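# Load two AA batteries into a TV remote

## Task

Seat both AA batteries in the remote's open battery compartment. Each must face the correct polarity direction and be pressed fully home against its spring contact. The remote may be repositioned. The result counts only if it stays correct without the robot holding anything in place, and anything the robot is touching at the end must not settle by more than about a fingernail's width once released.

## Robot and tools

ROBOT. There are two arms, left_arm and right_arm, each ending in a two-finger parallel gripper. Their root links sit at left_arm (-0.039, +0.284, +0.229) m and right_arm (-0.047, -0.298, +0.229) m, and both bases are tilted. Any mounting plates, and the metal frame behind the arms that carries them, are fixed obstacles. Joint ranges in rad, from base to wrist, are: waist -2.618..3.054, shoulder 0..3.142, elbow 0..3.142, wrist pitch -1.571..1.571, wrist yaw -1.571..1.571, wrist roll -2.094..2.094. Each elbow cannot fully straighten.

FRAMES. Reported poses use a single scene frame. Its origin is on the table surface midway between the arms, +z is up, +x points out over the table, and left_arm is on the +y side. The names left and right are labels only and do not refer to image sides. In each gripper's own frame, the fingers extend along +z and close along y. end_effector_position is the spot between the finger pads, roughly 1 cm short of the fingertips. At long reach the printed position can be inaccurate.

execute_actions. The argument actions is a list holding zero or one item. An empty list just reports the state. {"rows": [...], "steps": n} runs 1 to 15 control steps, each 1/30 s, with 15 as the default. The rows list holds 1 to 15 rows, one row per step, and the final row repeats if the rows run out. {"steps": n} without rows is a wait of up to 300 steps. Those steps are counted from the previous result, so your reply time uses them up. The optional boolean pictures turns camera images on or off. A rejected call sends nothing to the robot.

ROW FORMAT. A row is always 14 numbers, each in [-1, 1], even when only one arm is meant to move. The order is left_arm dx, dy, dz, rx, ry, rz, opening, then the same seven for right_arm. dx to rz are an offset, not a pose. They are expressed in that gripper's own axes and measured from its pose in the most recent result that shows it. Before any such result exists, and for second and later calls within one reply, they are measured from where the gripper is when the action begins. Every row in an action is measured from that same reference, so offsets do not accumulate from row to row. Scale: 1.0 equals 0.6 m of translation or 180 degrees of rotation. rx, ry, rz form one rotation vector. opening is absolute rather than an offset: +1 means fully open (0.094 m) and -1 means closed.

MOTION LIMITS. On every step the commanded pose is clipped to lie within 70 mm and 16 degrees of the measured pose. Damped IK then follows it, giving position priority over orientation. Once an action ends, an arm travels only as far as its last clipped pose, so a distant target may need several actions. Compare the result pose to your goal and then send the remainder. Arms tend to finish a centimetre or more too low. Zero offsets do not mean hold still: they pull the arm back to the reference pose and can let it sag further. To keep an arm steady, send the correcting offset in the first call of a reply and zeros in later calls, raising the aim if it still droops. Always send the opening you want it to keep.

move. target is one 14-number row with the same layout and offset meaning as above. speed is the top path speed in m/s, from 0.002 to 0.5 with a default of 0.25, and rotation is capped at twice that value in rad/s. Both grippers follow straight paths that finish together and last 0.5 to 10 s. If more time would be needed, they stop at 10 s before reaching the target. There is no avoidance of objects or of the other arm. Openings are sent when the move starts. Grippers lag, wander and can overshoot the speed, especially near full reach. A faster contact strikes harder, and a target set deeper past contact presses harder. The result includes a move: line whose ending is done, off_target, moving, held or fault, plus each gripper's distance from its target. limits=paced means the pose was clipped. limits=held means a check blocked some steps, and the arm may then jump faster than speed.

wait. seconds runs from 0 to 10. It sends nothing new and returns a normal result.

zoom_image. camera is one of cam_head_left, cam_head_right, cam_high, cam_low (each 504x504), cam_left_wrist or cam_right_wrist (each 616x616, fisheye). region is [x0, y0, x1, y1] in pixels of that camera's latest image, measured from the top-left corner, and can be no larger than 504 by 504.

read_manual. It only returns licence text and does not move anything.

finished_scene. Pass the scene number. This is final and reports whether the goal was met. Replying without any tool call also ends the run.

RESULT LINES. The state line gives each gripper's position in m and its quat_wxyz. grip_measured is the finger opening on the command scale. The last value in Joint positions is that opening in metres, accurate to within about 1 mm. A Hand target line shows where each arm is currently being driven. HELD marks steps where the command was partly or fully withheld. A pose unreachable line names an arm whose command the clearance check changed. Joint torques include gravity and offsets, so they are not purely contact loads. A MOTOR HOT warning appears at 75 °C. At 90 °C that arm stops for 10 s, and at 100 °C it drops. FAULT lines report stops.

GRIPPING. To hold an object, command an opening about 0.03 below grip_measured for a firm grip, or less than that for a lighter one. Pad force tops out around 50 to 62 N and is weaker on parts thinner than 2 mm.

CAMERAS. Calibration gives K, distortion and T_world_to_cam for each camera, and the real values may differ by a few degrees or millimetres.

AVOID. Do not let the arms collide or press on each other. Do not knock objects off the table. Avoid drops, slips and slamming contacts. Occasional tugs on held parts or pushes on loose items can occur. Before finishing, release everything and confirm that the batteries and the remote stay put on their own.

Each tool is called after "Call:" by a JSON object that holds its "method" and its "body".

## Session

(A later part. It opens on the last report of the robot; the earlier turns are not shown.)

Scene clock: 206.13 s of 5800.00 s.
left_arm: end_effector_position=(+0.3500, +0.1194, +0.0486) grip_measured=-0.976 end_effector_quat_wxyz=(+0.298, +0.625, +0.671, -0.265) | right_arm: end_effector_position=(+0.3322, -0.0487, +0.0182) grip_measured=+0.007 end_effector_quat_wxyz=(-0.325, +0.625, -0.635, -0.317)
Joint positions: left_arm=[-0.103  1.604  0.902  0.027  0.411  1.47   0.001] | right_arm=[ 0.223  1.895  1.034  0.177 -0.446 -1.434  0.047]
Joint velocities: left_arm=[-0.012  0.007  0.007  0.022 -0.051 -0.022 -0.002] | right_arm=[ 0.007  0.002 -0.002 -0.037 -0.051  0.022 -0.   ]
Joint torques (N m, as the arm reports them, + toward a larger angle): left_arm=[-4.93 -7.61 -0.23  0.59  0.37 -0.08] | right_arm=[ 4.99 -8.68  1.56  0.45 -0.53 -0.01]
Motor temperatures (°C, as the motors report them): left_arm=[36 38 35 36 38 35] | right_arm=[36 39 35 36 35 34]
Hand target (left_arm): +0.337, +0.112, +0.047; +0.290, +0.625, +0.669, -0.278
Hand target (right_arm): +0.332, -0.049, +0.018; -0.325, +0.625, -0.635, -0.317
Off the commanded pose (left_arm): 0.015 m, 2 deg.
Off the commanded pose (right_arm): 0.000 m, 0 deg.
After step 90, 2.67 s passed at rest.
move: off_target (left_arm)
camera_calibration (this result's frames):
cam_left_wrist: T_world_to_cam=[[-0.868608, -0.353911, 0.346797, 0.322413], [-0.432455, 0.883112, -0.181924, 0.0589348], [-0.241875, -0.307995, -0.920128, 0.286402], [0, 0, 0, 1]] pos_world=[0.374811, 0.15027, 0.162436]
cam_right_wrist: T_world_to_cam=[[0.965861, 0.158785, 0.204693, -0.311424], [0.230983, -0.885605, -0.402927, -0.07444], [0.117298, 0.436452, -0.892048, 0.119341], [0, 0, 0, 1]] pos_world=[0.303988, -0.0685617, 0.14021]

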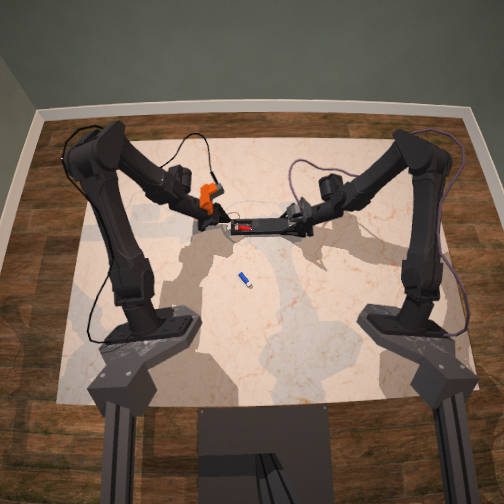

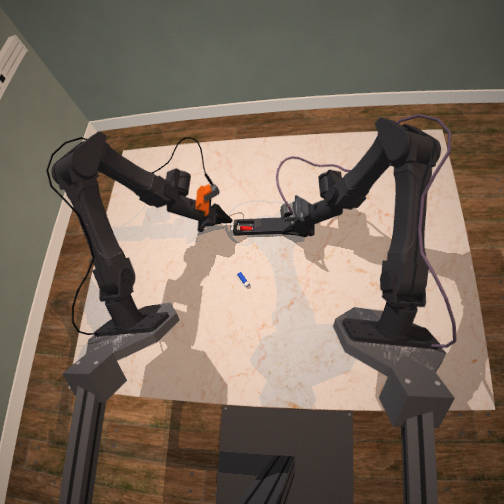

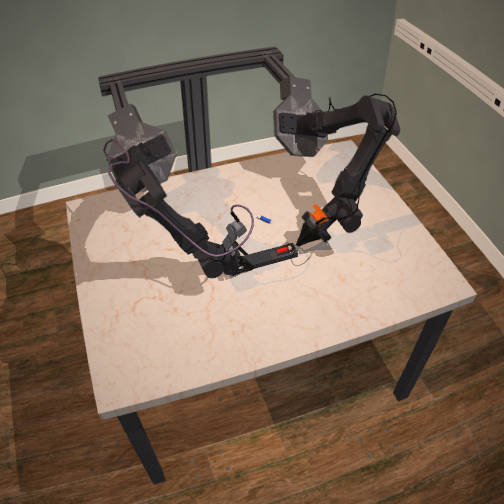

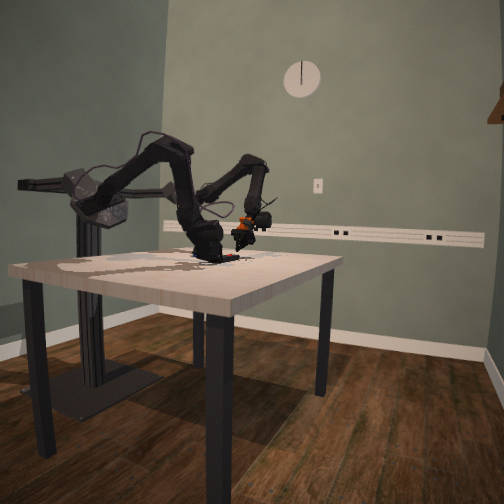

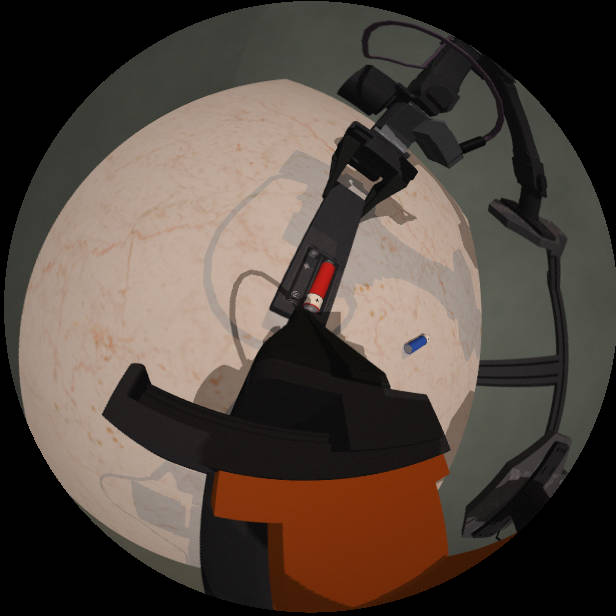

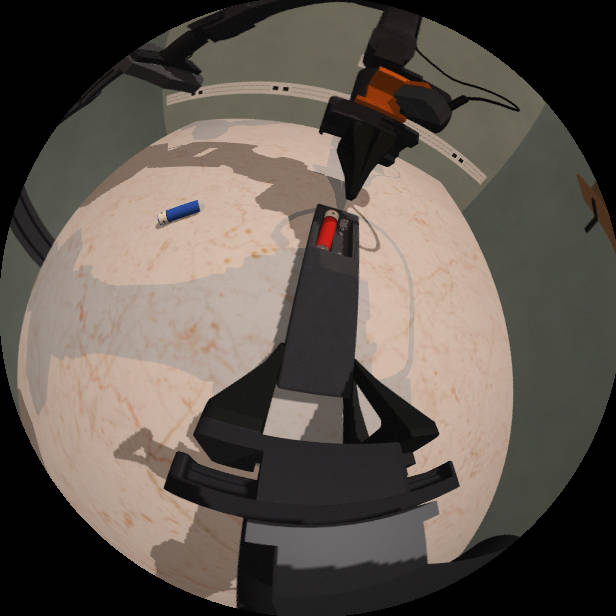

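Call:
{"method": "move", "body": {"target": [-0.002,-0.017,0.014,0.017,0,0,-1,0,0,0,0,0,0,-0.02], "speed": 0.03}}

Call:
{"method": "zoom_image", "body": {"camera": "cam_right_wrist", "region": [280,150,400,270]}}

Call:
{"method": "zoom_image", "body": {"camera": "cam_left_wrist", "region": [240,200,390,350]}}

Call:
{"method": "zoom_image", "body": {"camera": "cam_high", "region": [260,220,320,280]}}

Scene clock: 209.60 s of 5800.00 s.
left_arm: end_effector_position=(+0.3376, +0.1180, +0.0425) grip_measured=-0.976 end_effector_quat_wxyz=(+0.279, +0.627, +0.672, -0.279) | right_arm: end_effector_position=(+0.3322, -0.0487, +0.0182) grip_measured=+0.007 end_effector_quat_wxyz=(-0.325, +0.625, -0.635, -0.317)
Joint positions: left_arm=[-0.103  1.623  0.902 -0.001  0.406  1.473  0.001] | right_arm=[ 0.223  1.895  1.034  0.177 -0.446 -1.434  0.047]
Joint velocities: left_arm=[-0.007  0.007 -0.002 -0.037  0.037 -0.081  0.002] | right_arm=[-0.002 -0.007  0.017  0.007 -0.022 -0.007  0.   ]
Joint torques (N m, as the arm reports them, + toward a larger angle): left_arm=[-4.96 -7.44  2.86  0.3   0.35  0.13] | right_arm=[ 5.01 -8.71  1.58  0.45 -0.52 -0.01]
Motor temperatures (°C, as the motors report them): left_arm=[36 38 35 36 38 35] | right_arm=[36 39 35 36 35 34]
Hand target (left_arm): +0.340, +0.112, +0.044; +0.282, +0.632, +0.664, -0.283
Hand target (right_arm): +0.332, -0.049, +0.018; -0.325, +0.625, -0.635, -0.317
Off the commanded pose (left_arm): 0.007 m, 1 deg.
Off the commanded pose (right_arm): 0.000 m, 0 deg.
move: done
camera_calibration (this result's frames):
cam_left_wrist: T_world_to_cam=[[-0.860382, -0.338709, 0.380814, 0.30728], [-0.421599, 0.892839, -0.158406, 0.047877], [-0.286352, -0.296841, -0.910982, 0.29063], [0, 0, 0, 1]] pos_world=[0.367785, 0.147603, 0.155326]
cam_right_wrist: T_world_to_cam=[[0.965861, 0.158785, 0.204693, -0.311424], [0.230983, -0.885605, -0.402927, -0.07444], [0.117298, 0.436452, -0.892048, 0.119341], [0, 0, 0, 1]] pos_world=[0.303988, -0.0685617, 0.14021]

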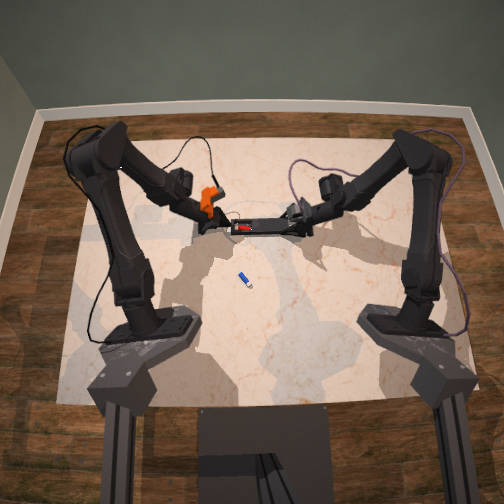

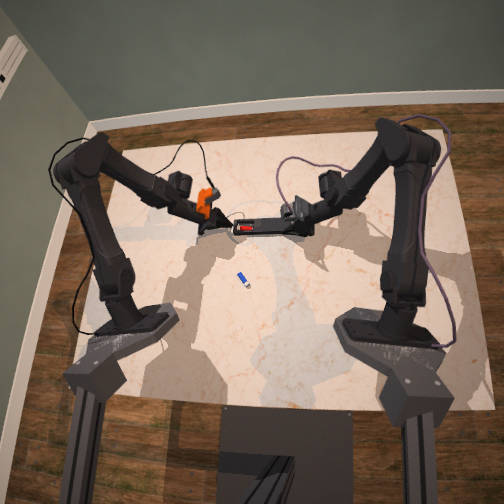

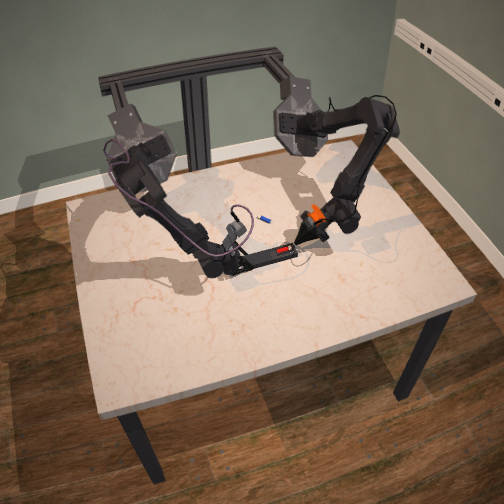

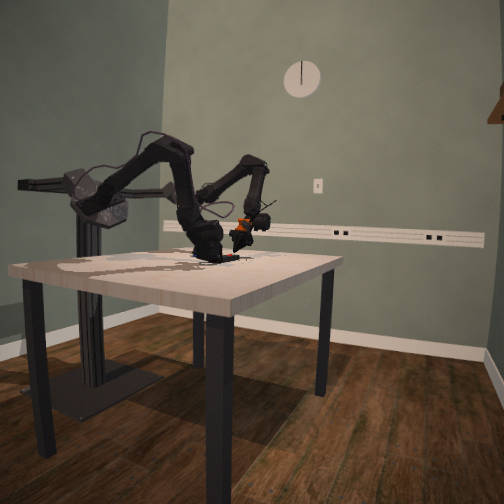

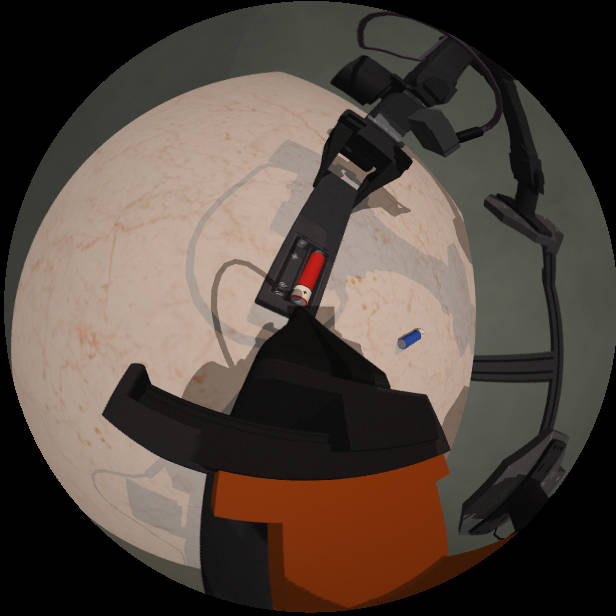

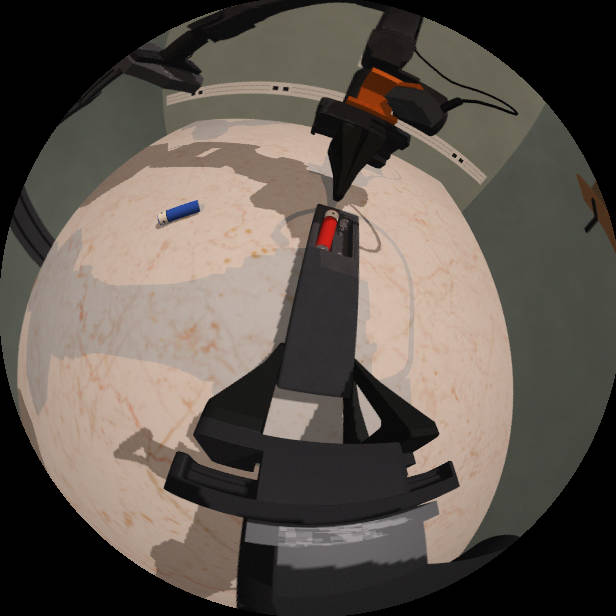

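Region (280, 150, 400, 270) of cam_right_wrist's 616x616 image, scaled by 4.200, with more detail than that image has.

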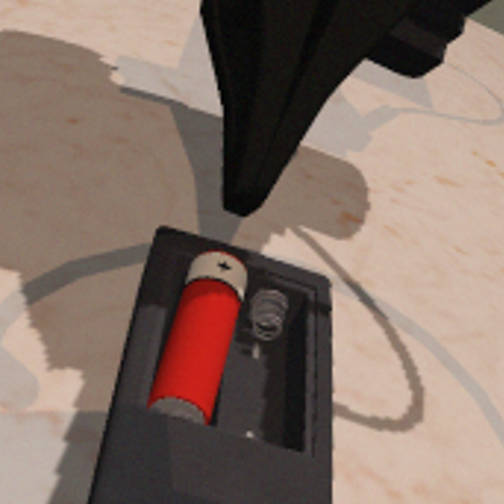

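Region (240, 200, 390, 350) of cam_left_wrist's 616x616 image, scaled by 3.360, with more detail than that image has.

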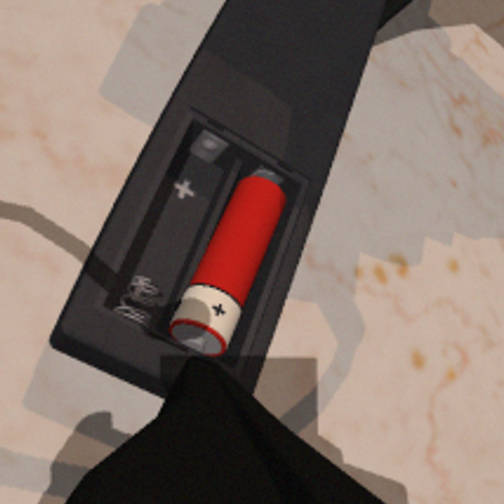

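Region (260, 220, 320, 280) of cam_high's 504x504 image, scaled by 8.400, with more detail than that image has.

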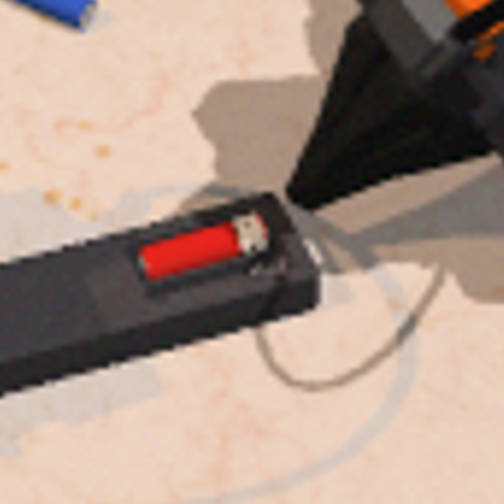

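Call:
{"method": "move", "body": {"target": [-0.020,0,0.027,0,0,0,-1,0,0,0,0,0,0,-0.02], "speed": 0.03}}

Call:
{"method": "zoom_image", "body": {"camera": "cam_right_wrist", "region": [280,150,400,270]}}

Call:
{"method": "zoom_image", "body": {"camera": "cam_left_wrist", "region": [240,200,390,350]}}

Call:
{"method": "zoom_image", "body": {"camera": "cam_high", "region": [260,220,320,280]}}

Scene clock: 214.73 s of 5800.00 s.
left_arm: end_effector_position=(+0.3344, +0.1047, +0.0394) grip_measured=-0.976 end_effector_quat_wxyz=(+0.274, +0.626, +0.674, -0.279) | right_arm: end_effector_position=(+0.3322, -0.0487, +0.0182) grip_measured=+0.007 end_effector_quat_wxyz=(-0.325, +0.625, -0.635, -0.317)
Joint positions: left_arm=[-0.143  1.651  0.902  0.031  0.368  1.44   0.001] | right_arm=[ 0.223  1.895  1.034  0.177 -0.446 -1.434  0.047]
Joint velocities: left_arm=[ 0.017  0.007  0.022 -0.007 -0.066 -0.007 -0.001] | right_arm=[-0.002 -0.007 -0.007  0.022  0.022  0.066  0.   ]
Joint torques (N m, as the arm reports them, + toward a larger angle): left_arm=[-5.3  -7.37  2.25  0.51  0.31 -0.01] | right_arm=[ 5.01 -8.7   1.58  0.46 -0.53 -0.01]
Motor temperatures (°C, as the motors report them): left_arm=[36 38 35 36 38 35] | right_arm=[36 39 35 36 35 34]
Hand target (left_arm): +0.339, +0.098, +0.040; +0.280, +0.626, +0.672, -0.280
Hand target (right_arm): +0.332, -0.049, +0.018; -0.325, +0.625, -0.635, -0.317
Off the commanded pose (left_arm): 0.008 m, 1 deg.
Off the commanded pose (right_arm): 0.000 m, 0 deg.
After step 90, 1.20 s passed at rest.
move: done
camera_calibration (this result's frames):
cam_left_wrist: T_world_to_cam=[[-0.856671, -0.34291, 0.385392, 0.30023], [-0.423932, 0.893653, -0.147195, 0.0581738], [-0.293932, -0.289477, -0.910937, 0.284736], [0, 0, 0, 1]] pos_world=[0.365553, 0.133389, 0.152233]
cam_right_wrist: T_world_to_cam=[[0.965861, 0.158785, 0.204693, -0.311424], [0.230983, -0.885605, -0.402927, -0.07444], [0.117298, 0.436452, -0.892048, 0.119341], [0, 0, 0, 1]] pos_world=[0.303988, -0.0685617, 0.14021]

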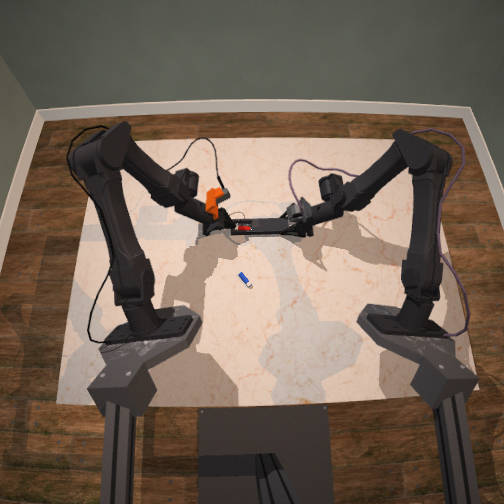

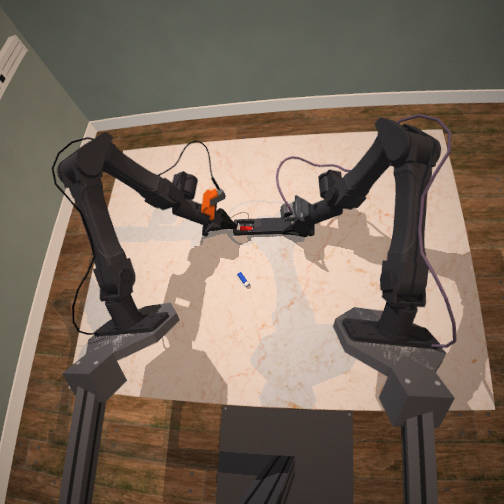

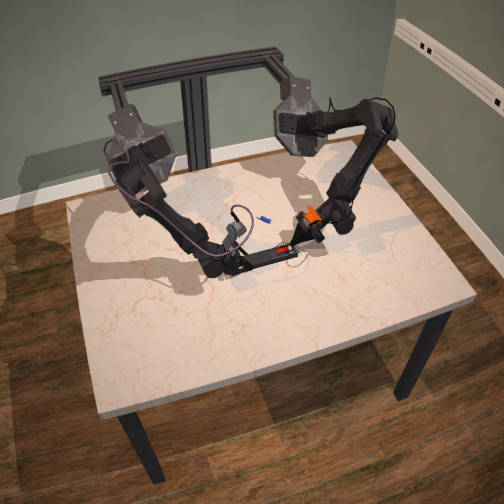

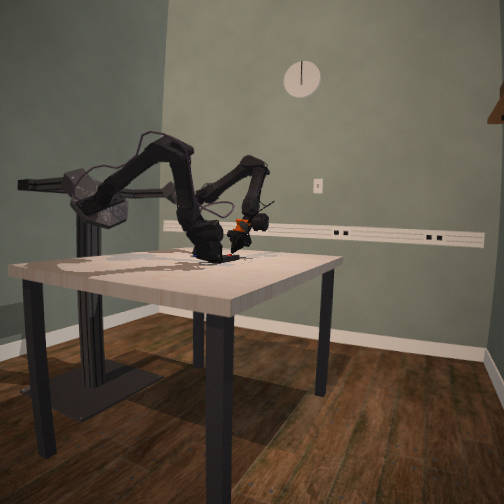

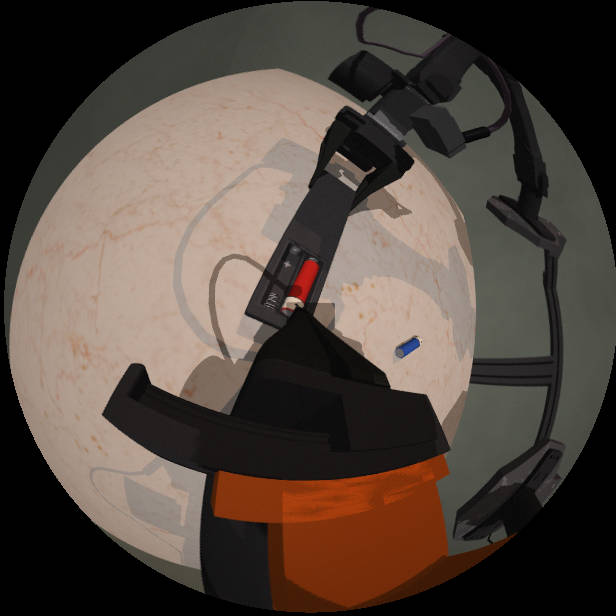

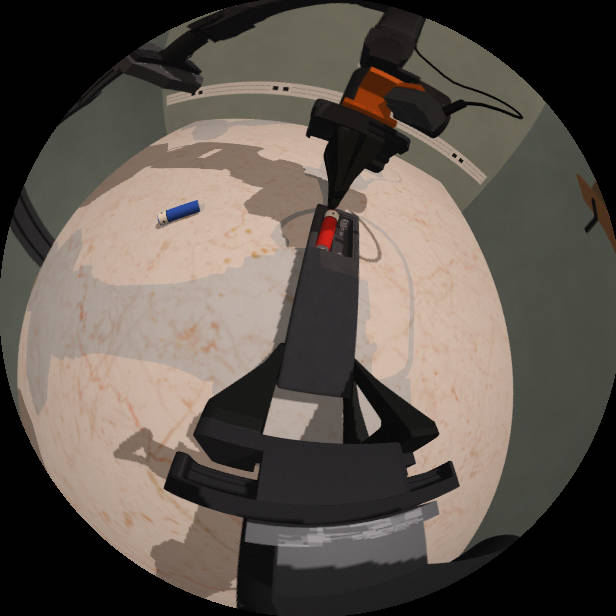

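Region (280, 150, 400, 270) of cam_right_wrist's 616x616 image, scaled by 4.200, with more detail than that image has.

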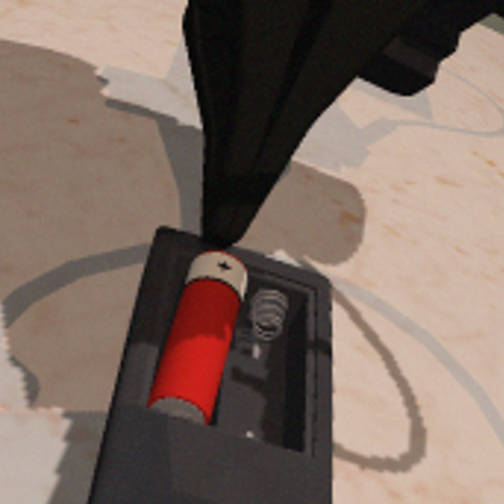

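Region (240, 200, 390, 350) of cam_left_wrist's 616x616 image, scaled by 3.360, with more detail than that image has.

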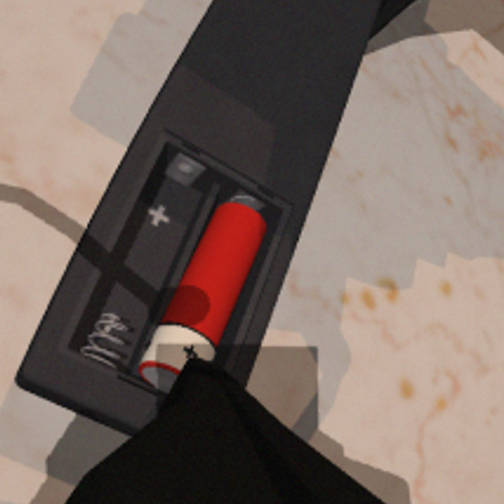

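Region (260, 220, 320, 280) of cam_high's 504x504 image, scaled by 8.400, with more detail than that image has.

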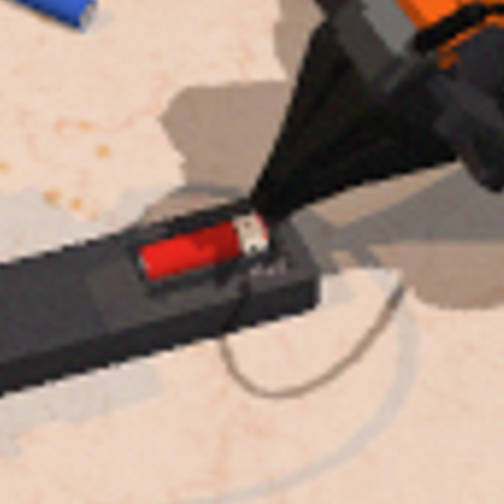

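Call:
{"method": "move", "body": {"target": [0.002,0.009,0,-0.009,0,0,-1,0,0,0,0,0,0,-0.02], "speed": 0.03}}

Call:
{"method": "move", "body": {"target": [0,0,0.03,0,0,0,-1,0,0,0,0,0,0,-0.02], "speed": 0.02}}

Call:
{"method": "zoom_image", "body": {"camera": "cam_right_wrist", "region": [280,150,400,270]}}

Call:
{"method": "zoom_image", "body": {"camera": "cam_left_wrist", "region": [240,200,390,350]}}

Call:
{"method": "zoom_image", "body": {"camera": "cam_high", "region": [260,220,320,280]}}

Scene clock: 218.27 s of 5800.00 s.
left_arm: end_effector_position=(+0.3412, +0.1048, +0.0397) grip_measured=-0.976 end_effector_quat_wxyz=(+0.284, +0.625, +0.675, -0.269) | right_arm: end_effector_position=(+0.3322, -0.0487, +0.0182) grip_measured=+0.007 end_effector_quat_wxyz=(-0.325, +0.625, -0.635, -0.317)
Joint positions: left_arm=[-0.143  1.651  0.902  0.06   0.366  1.438  0.001] | right_arm=[ 0.223  1.895  1.034  0.177 -0.446 -1.434  0.047]
Joint velocities: left_arm=[-0.002  0.002 -0.017 -0.081  0.007 -0.022 -0.   ] | right_arm=[-0.007 -0.002 -0.022  0.066 -0.037 -0.022  0.001]
Joint torques (N m, as the arm reports them, + toward a larger angle): left_arm=[-3.62 -8.47  0.72  0.5   0.34 -0.04] | right_arm=[ 4.99 -8.68  1.56  0.44 -0.54 -0.01]
Motor temperatures (°C, as the motors report them): left_arm=[36 38 35 36 38 35] | right_arm=[36 39 35 36 35 34]
Hand target (left_arm): +0.340, +0.106, +0.038; +0.282, +0.623, +0.678, -0.269
Hand target (right_arm): +0.332, -0.049, +0.018; -0.325, +0.625, -0.635, -0.317
Off the commanded pose (left_arm): 0.002 m, 0 deg.
Off the commanded pose (right_arm): 0.000 m, 0 deg.
move: done
camera_calibration (this result's frames):
cam_left_wrist: T_world_to_cam=[[-0.861007, -0.354802, 0.364393, 0.309519], [-0.432449, 0.887821, -0.157361, 0.0649478], [-0.267684, -0.29307, -0.917854, 0.278668], [0, 0, 0, 1]] pos_world=[0.36918, 0.133825, 0.15321]
cam_right_wrist: T_world_to_cam=[[0.965861, 0.158785, 0.204693, -0.311424], [0.230983, -0.885605, -0.402927, -0.07444], [0.117298, 0.436452, -0.892048, 0.119341], [0, 0, 0, 1]] pos_world=[0.303988, -0.0685617, 0.14021]

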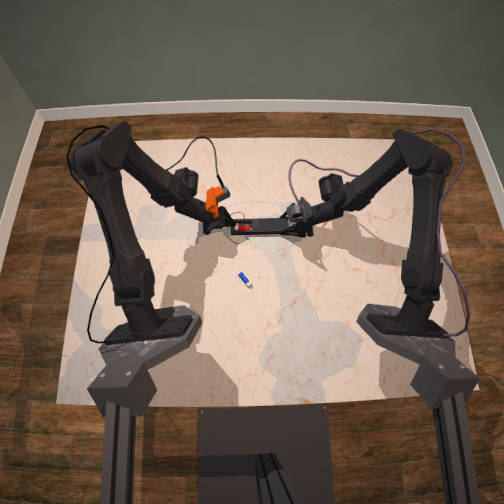

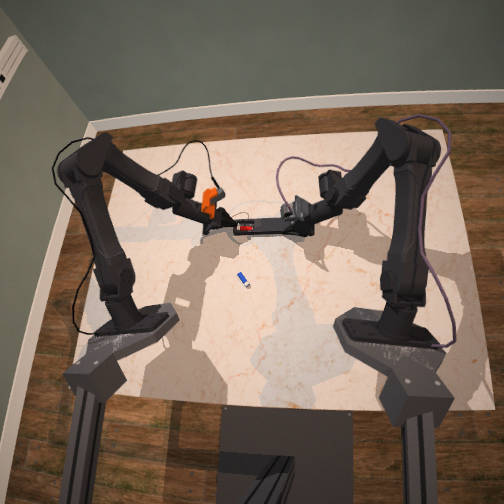

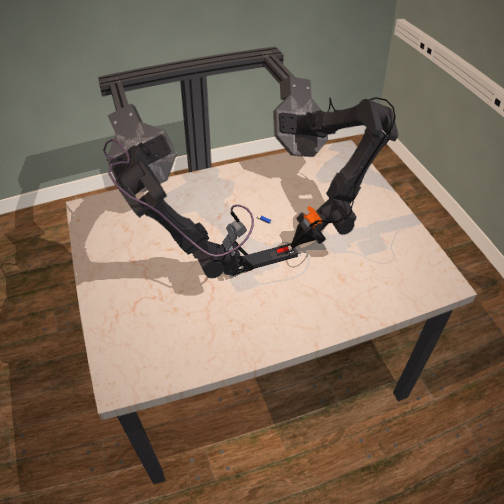

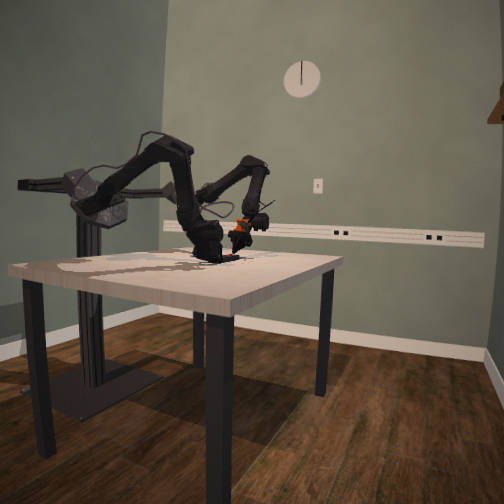

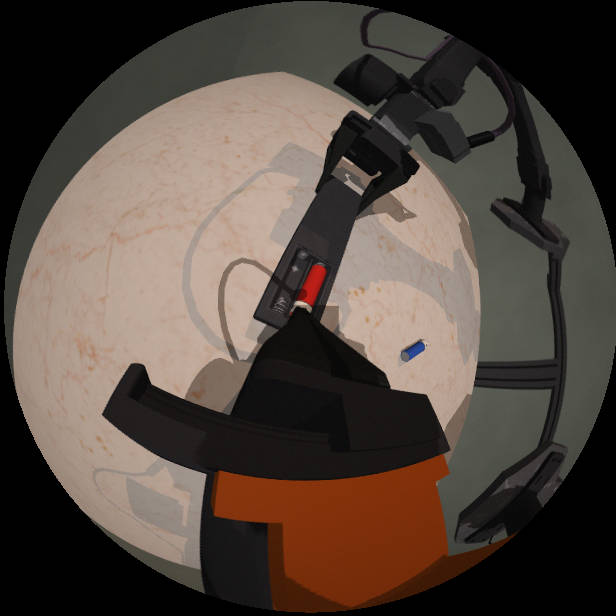

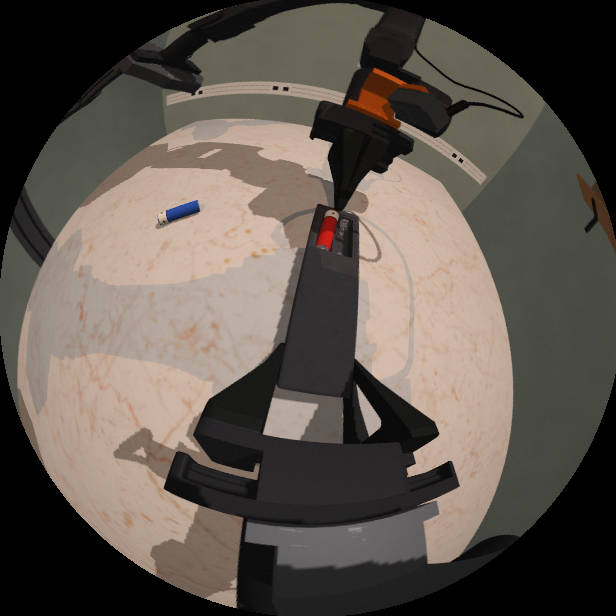

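Scene clock: 219.77 s of 5800.00 s.
left_arm: end_effector_position=(+0.3461, +0.0964, +0.0343) grip_measured=-0.977 end_effector_quat_wxyz=(+0.300, +0.623, +0.673, -0.262) | right_arm: end_effector_position=(+0.3321, -0.0489, +0.0180) grip_measured=+0.007 end_effector_quat_wxyz=(-0.324, +0.625, -0.636, -0.317)
Joint positions: left_arm=[-0.153  1.688  0.902  0.134  0.368  1.431  0.001] | right_arm=[ 0.223  1.895  1.034  0.177 -0.446 -1.434  0.047]
Joint velocities: left_arm=[ 0.007  0.002  0.017 -0.022  0.007 -0.095  0.002] | right_arm=[-0.002  0.007  0.002 -0.051 -0.007 -0.007  0.001]
Joint torques (N m, as the arm reports them, + toward a larger angle): left_arm=[-4.98 -6.13  2.76  0.32  0.18 -0.05] | right_arm=[ 5.05 -8.68  1.56  0.45 -0.53 -0.01]
Motor temperatures (°C, as the motors report them): left_arm=[36 38 35 36 38 35] | right_arm=[36 39 35 36 35 34]
Hand target (left_arm): +0.341, +0.092, +0.027; +0.284, +0.625, +0.675, -0.269
Hand target (right_arm): +0.332, -0.049, +0.018; -0.325, +0.625, -0.635, -0.317
Off the commanded pose (left_arm): 0.009 m, 2 deg.
Off the commanded pose (right_arm): 0.000 m, 0 deg.
move: done
camera_calibration (this result's frames):
cam_left_wrist: T_world_to_cam=[[-0.867142, -0.362144, 0.341931, 0.316336], [-0.439125, 0.879846, -0.18177, 0.0775566], [-0.23502, -0.307771, -0.921978, 0.262884], [0, 0, 0, 1]] pos_world=[0.370148, 0.127229, 0.148306]
cam_right_wrist: T_world_to_cam=[[0.966159, 0.158386, 0.203595, -0.311419], [0.230076, -0.886009, -0.402558, -0.0743989], [0.116627, 0.435777, -0.892466, 0.119477], [0, 0, 0, 1]] pos_world=[0.304064, -0.068659, 0.140083]

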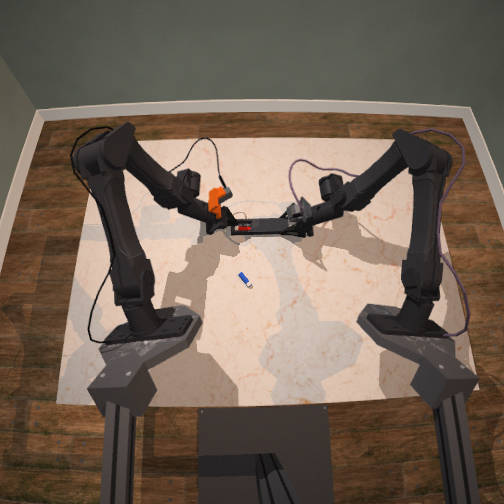

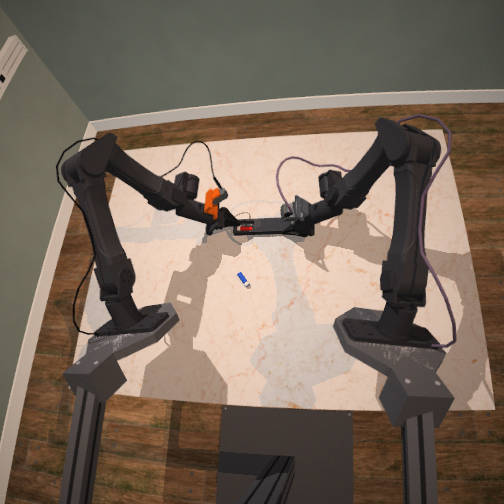

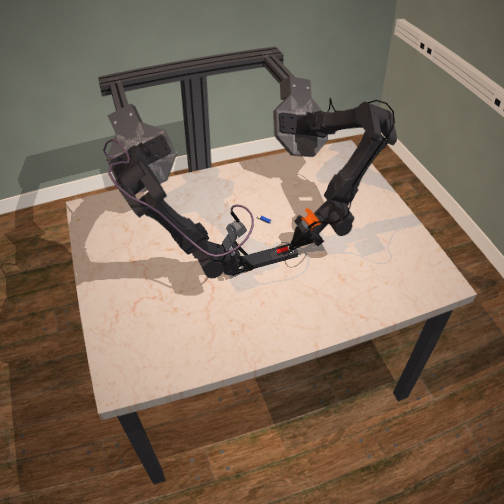

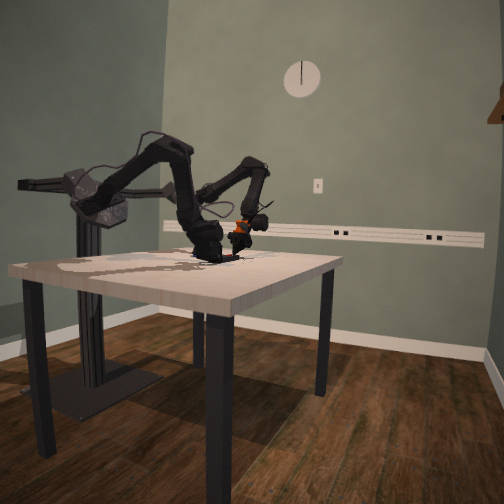

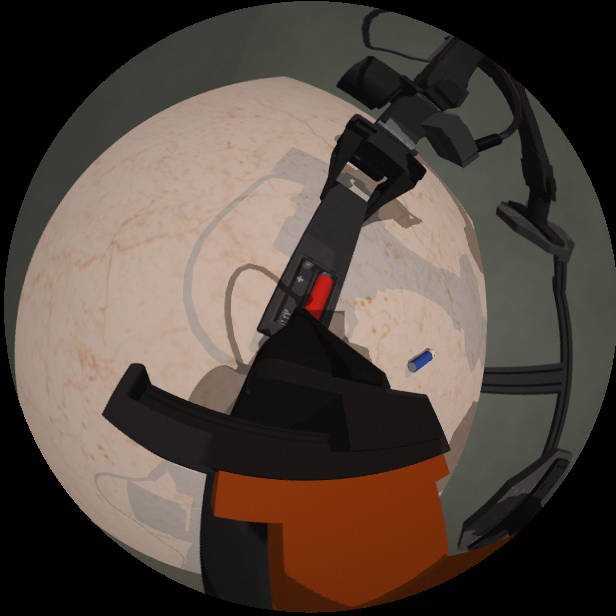

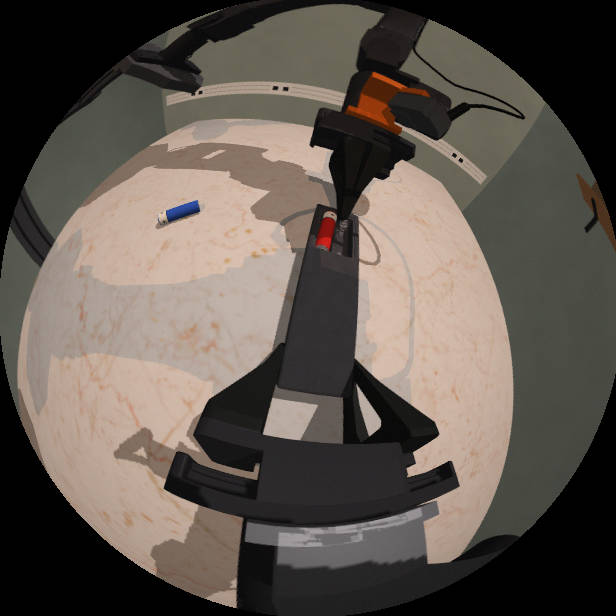

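Region (280, 150, 400, 270) of cam_right_wrist's 616x616 image, scaled by 4.200, with more detail than that image has.

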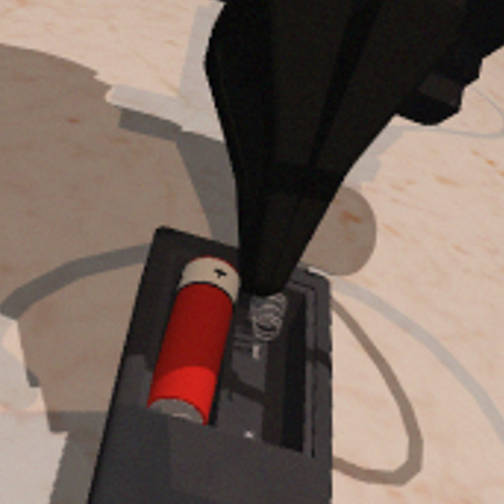

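Region (240, 200, 390, 350) of cam_left_wrist's 616x616 image, scaled by 3.360, with more detail than that image has.

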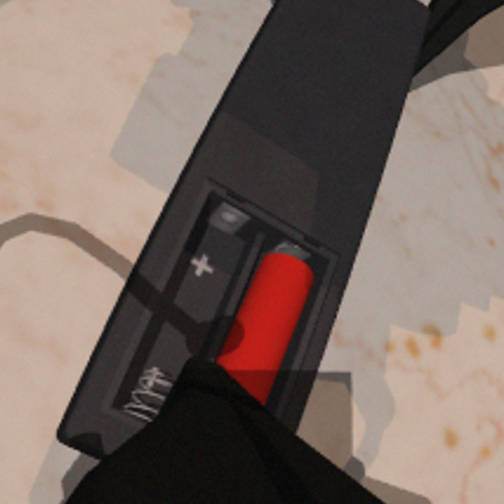

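Region (260, 220, 320, 280) of cam_high's 504x504 image, scaled by 8.400, with more detail than that image has.

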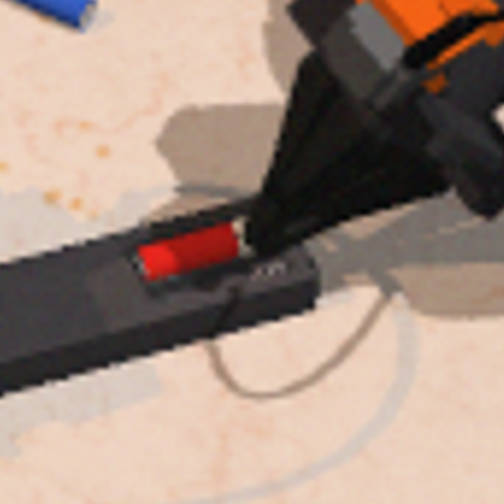

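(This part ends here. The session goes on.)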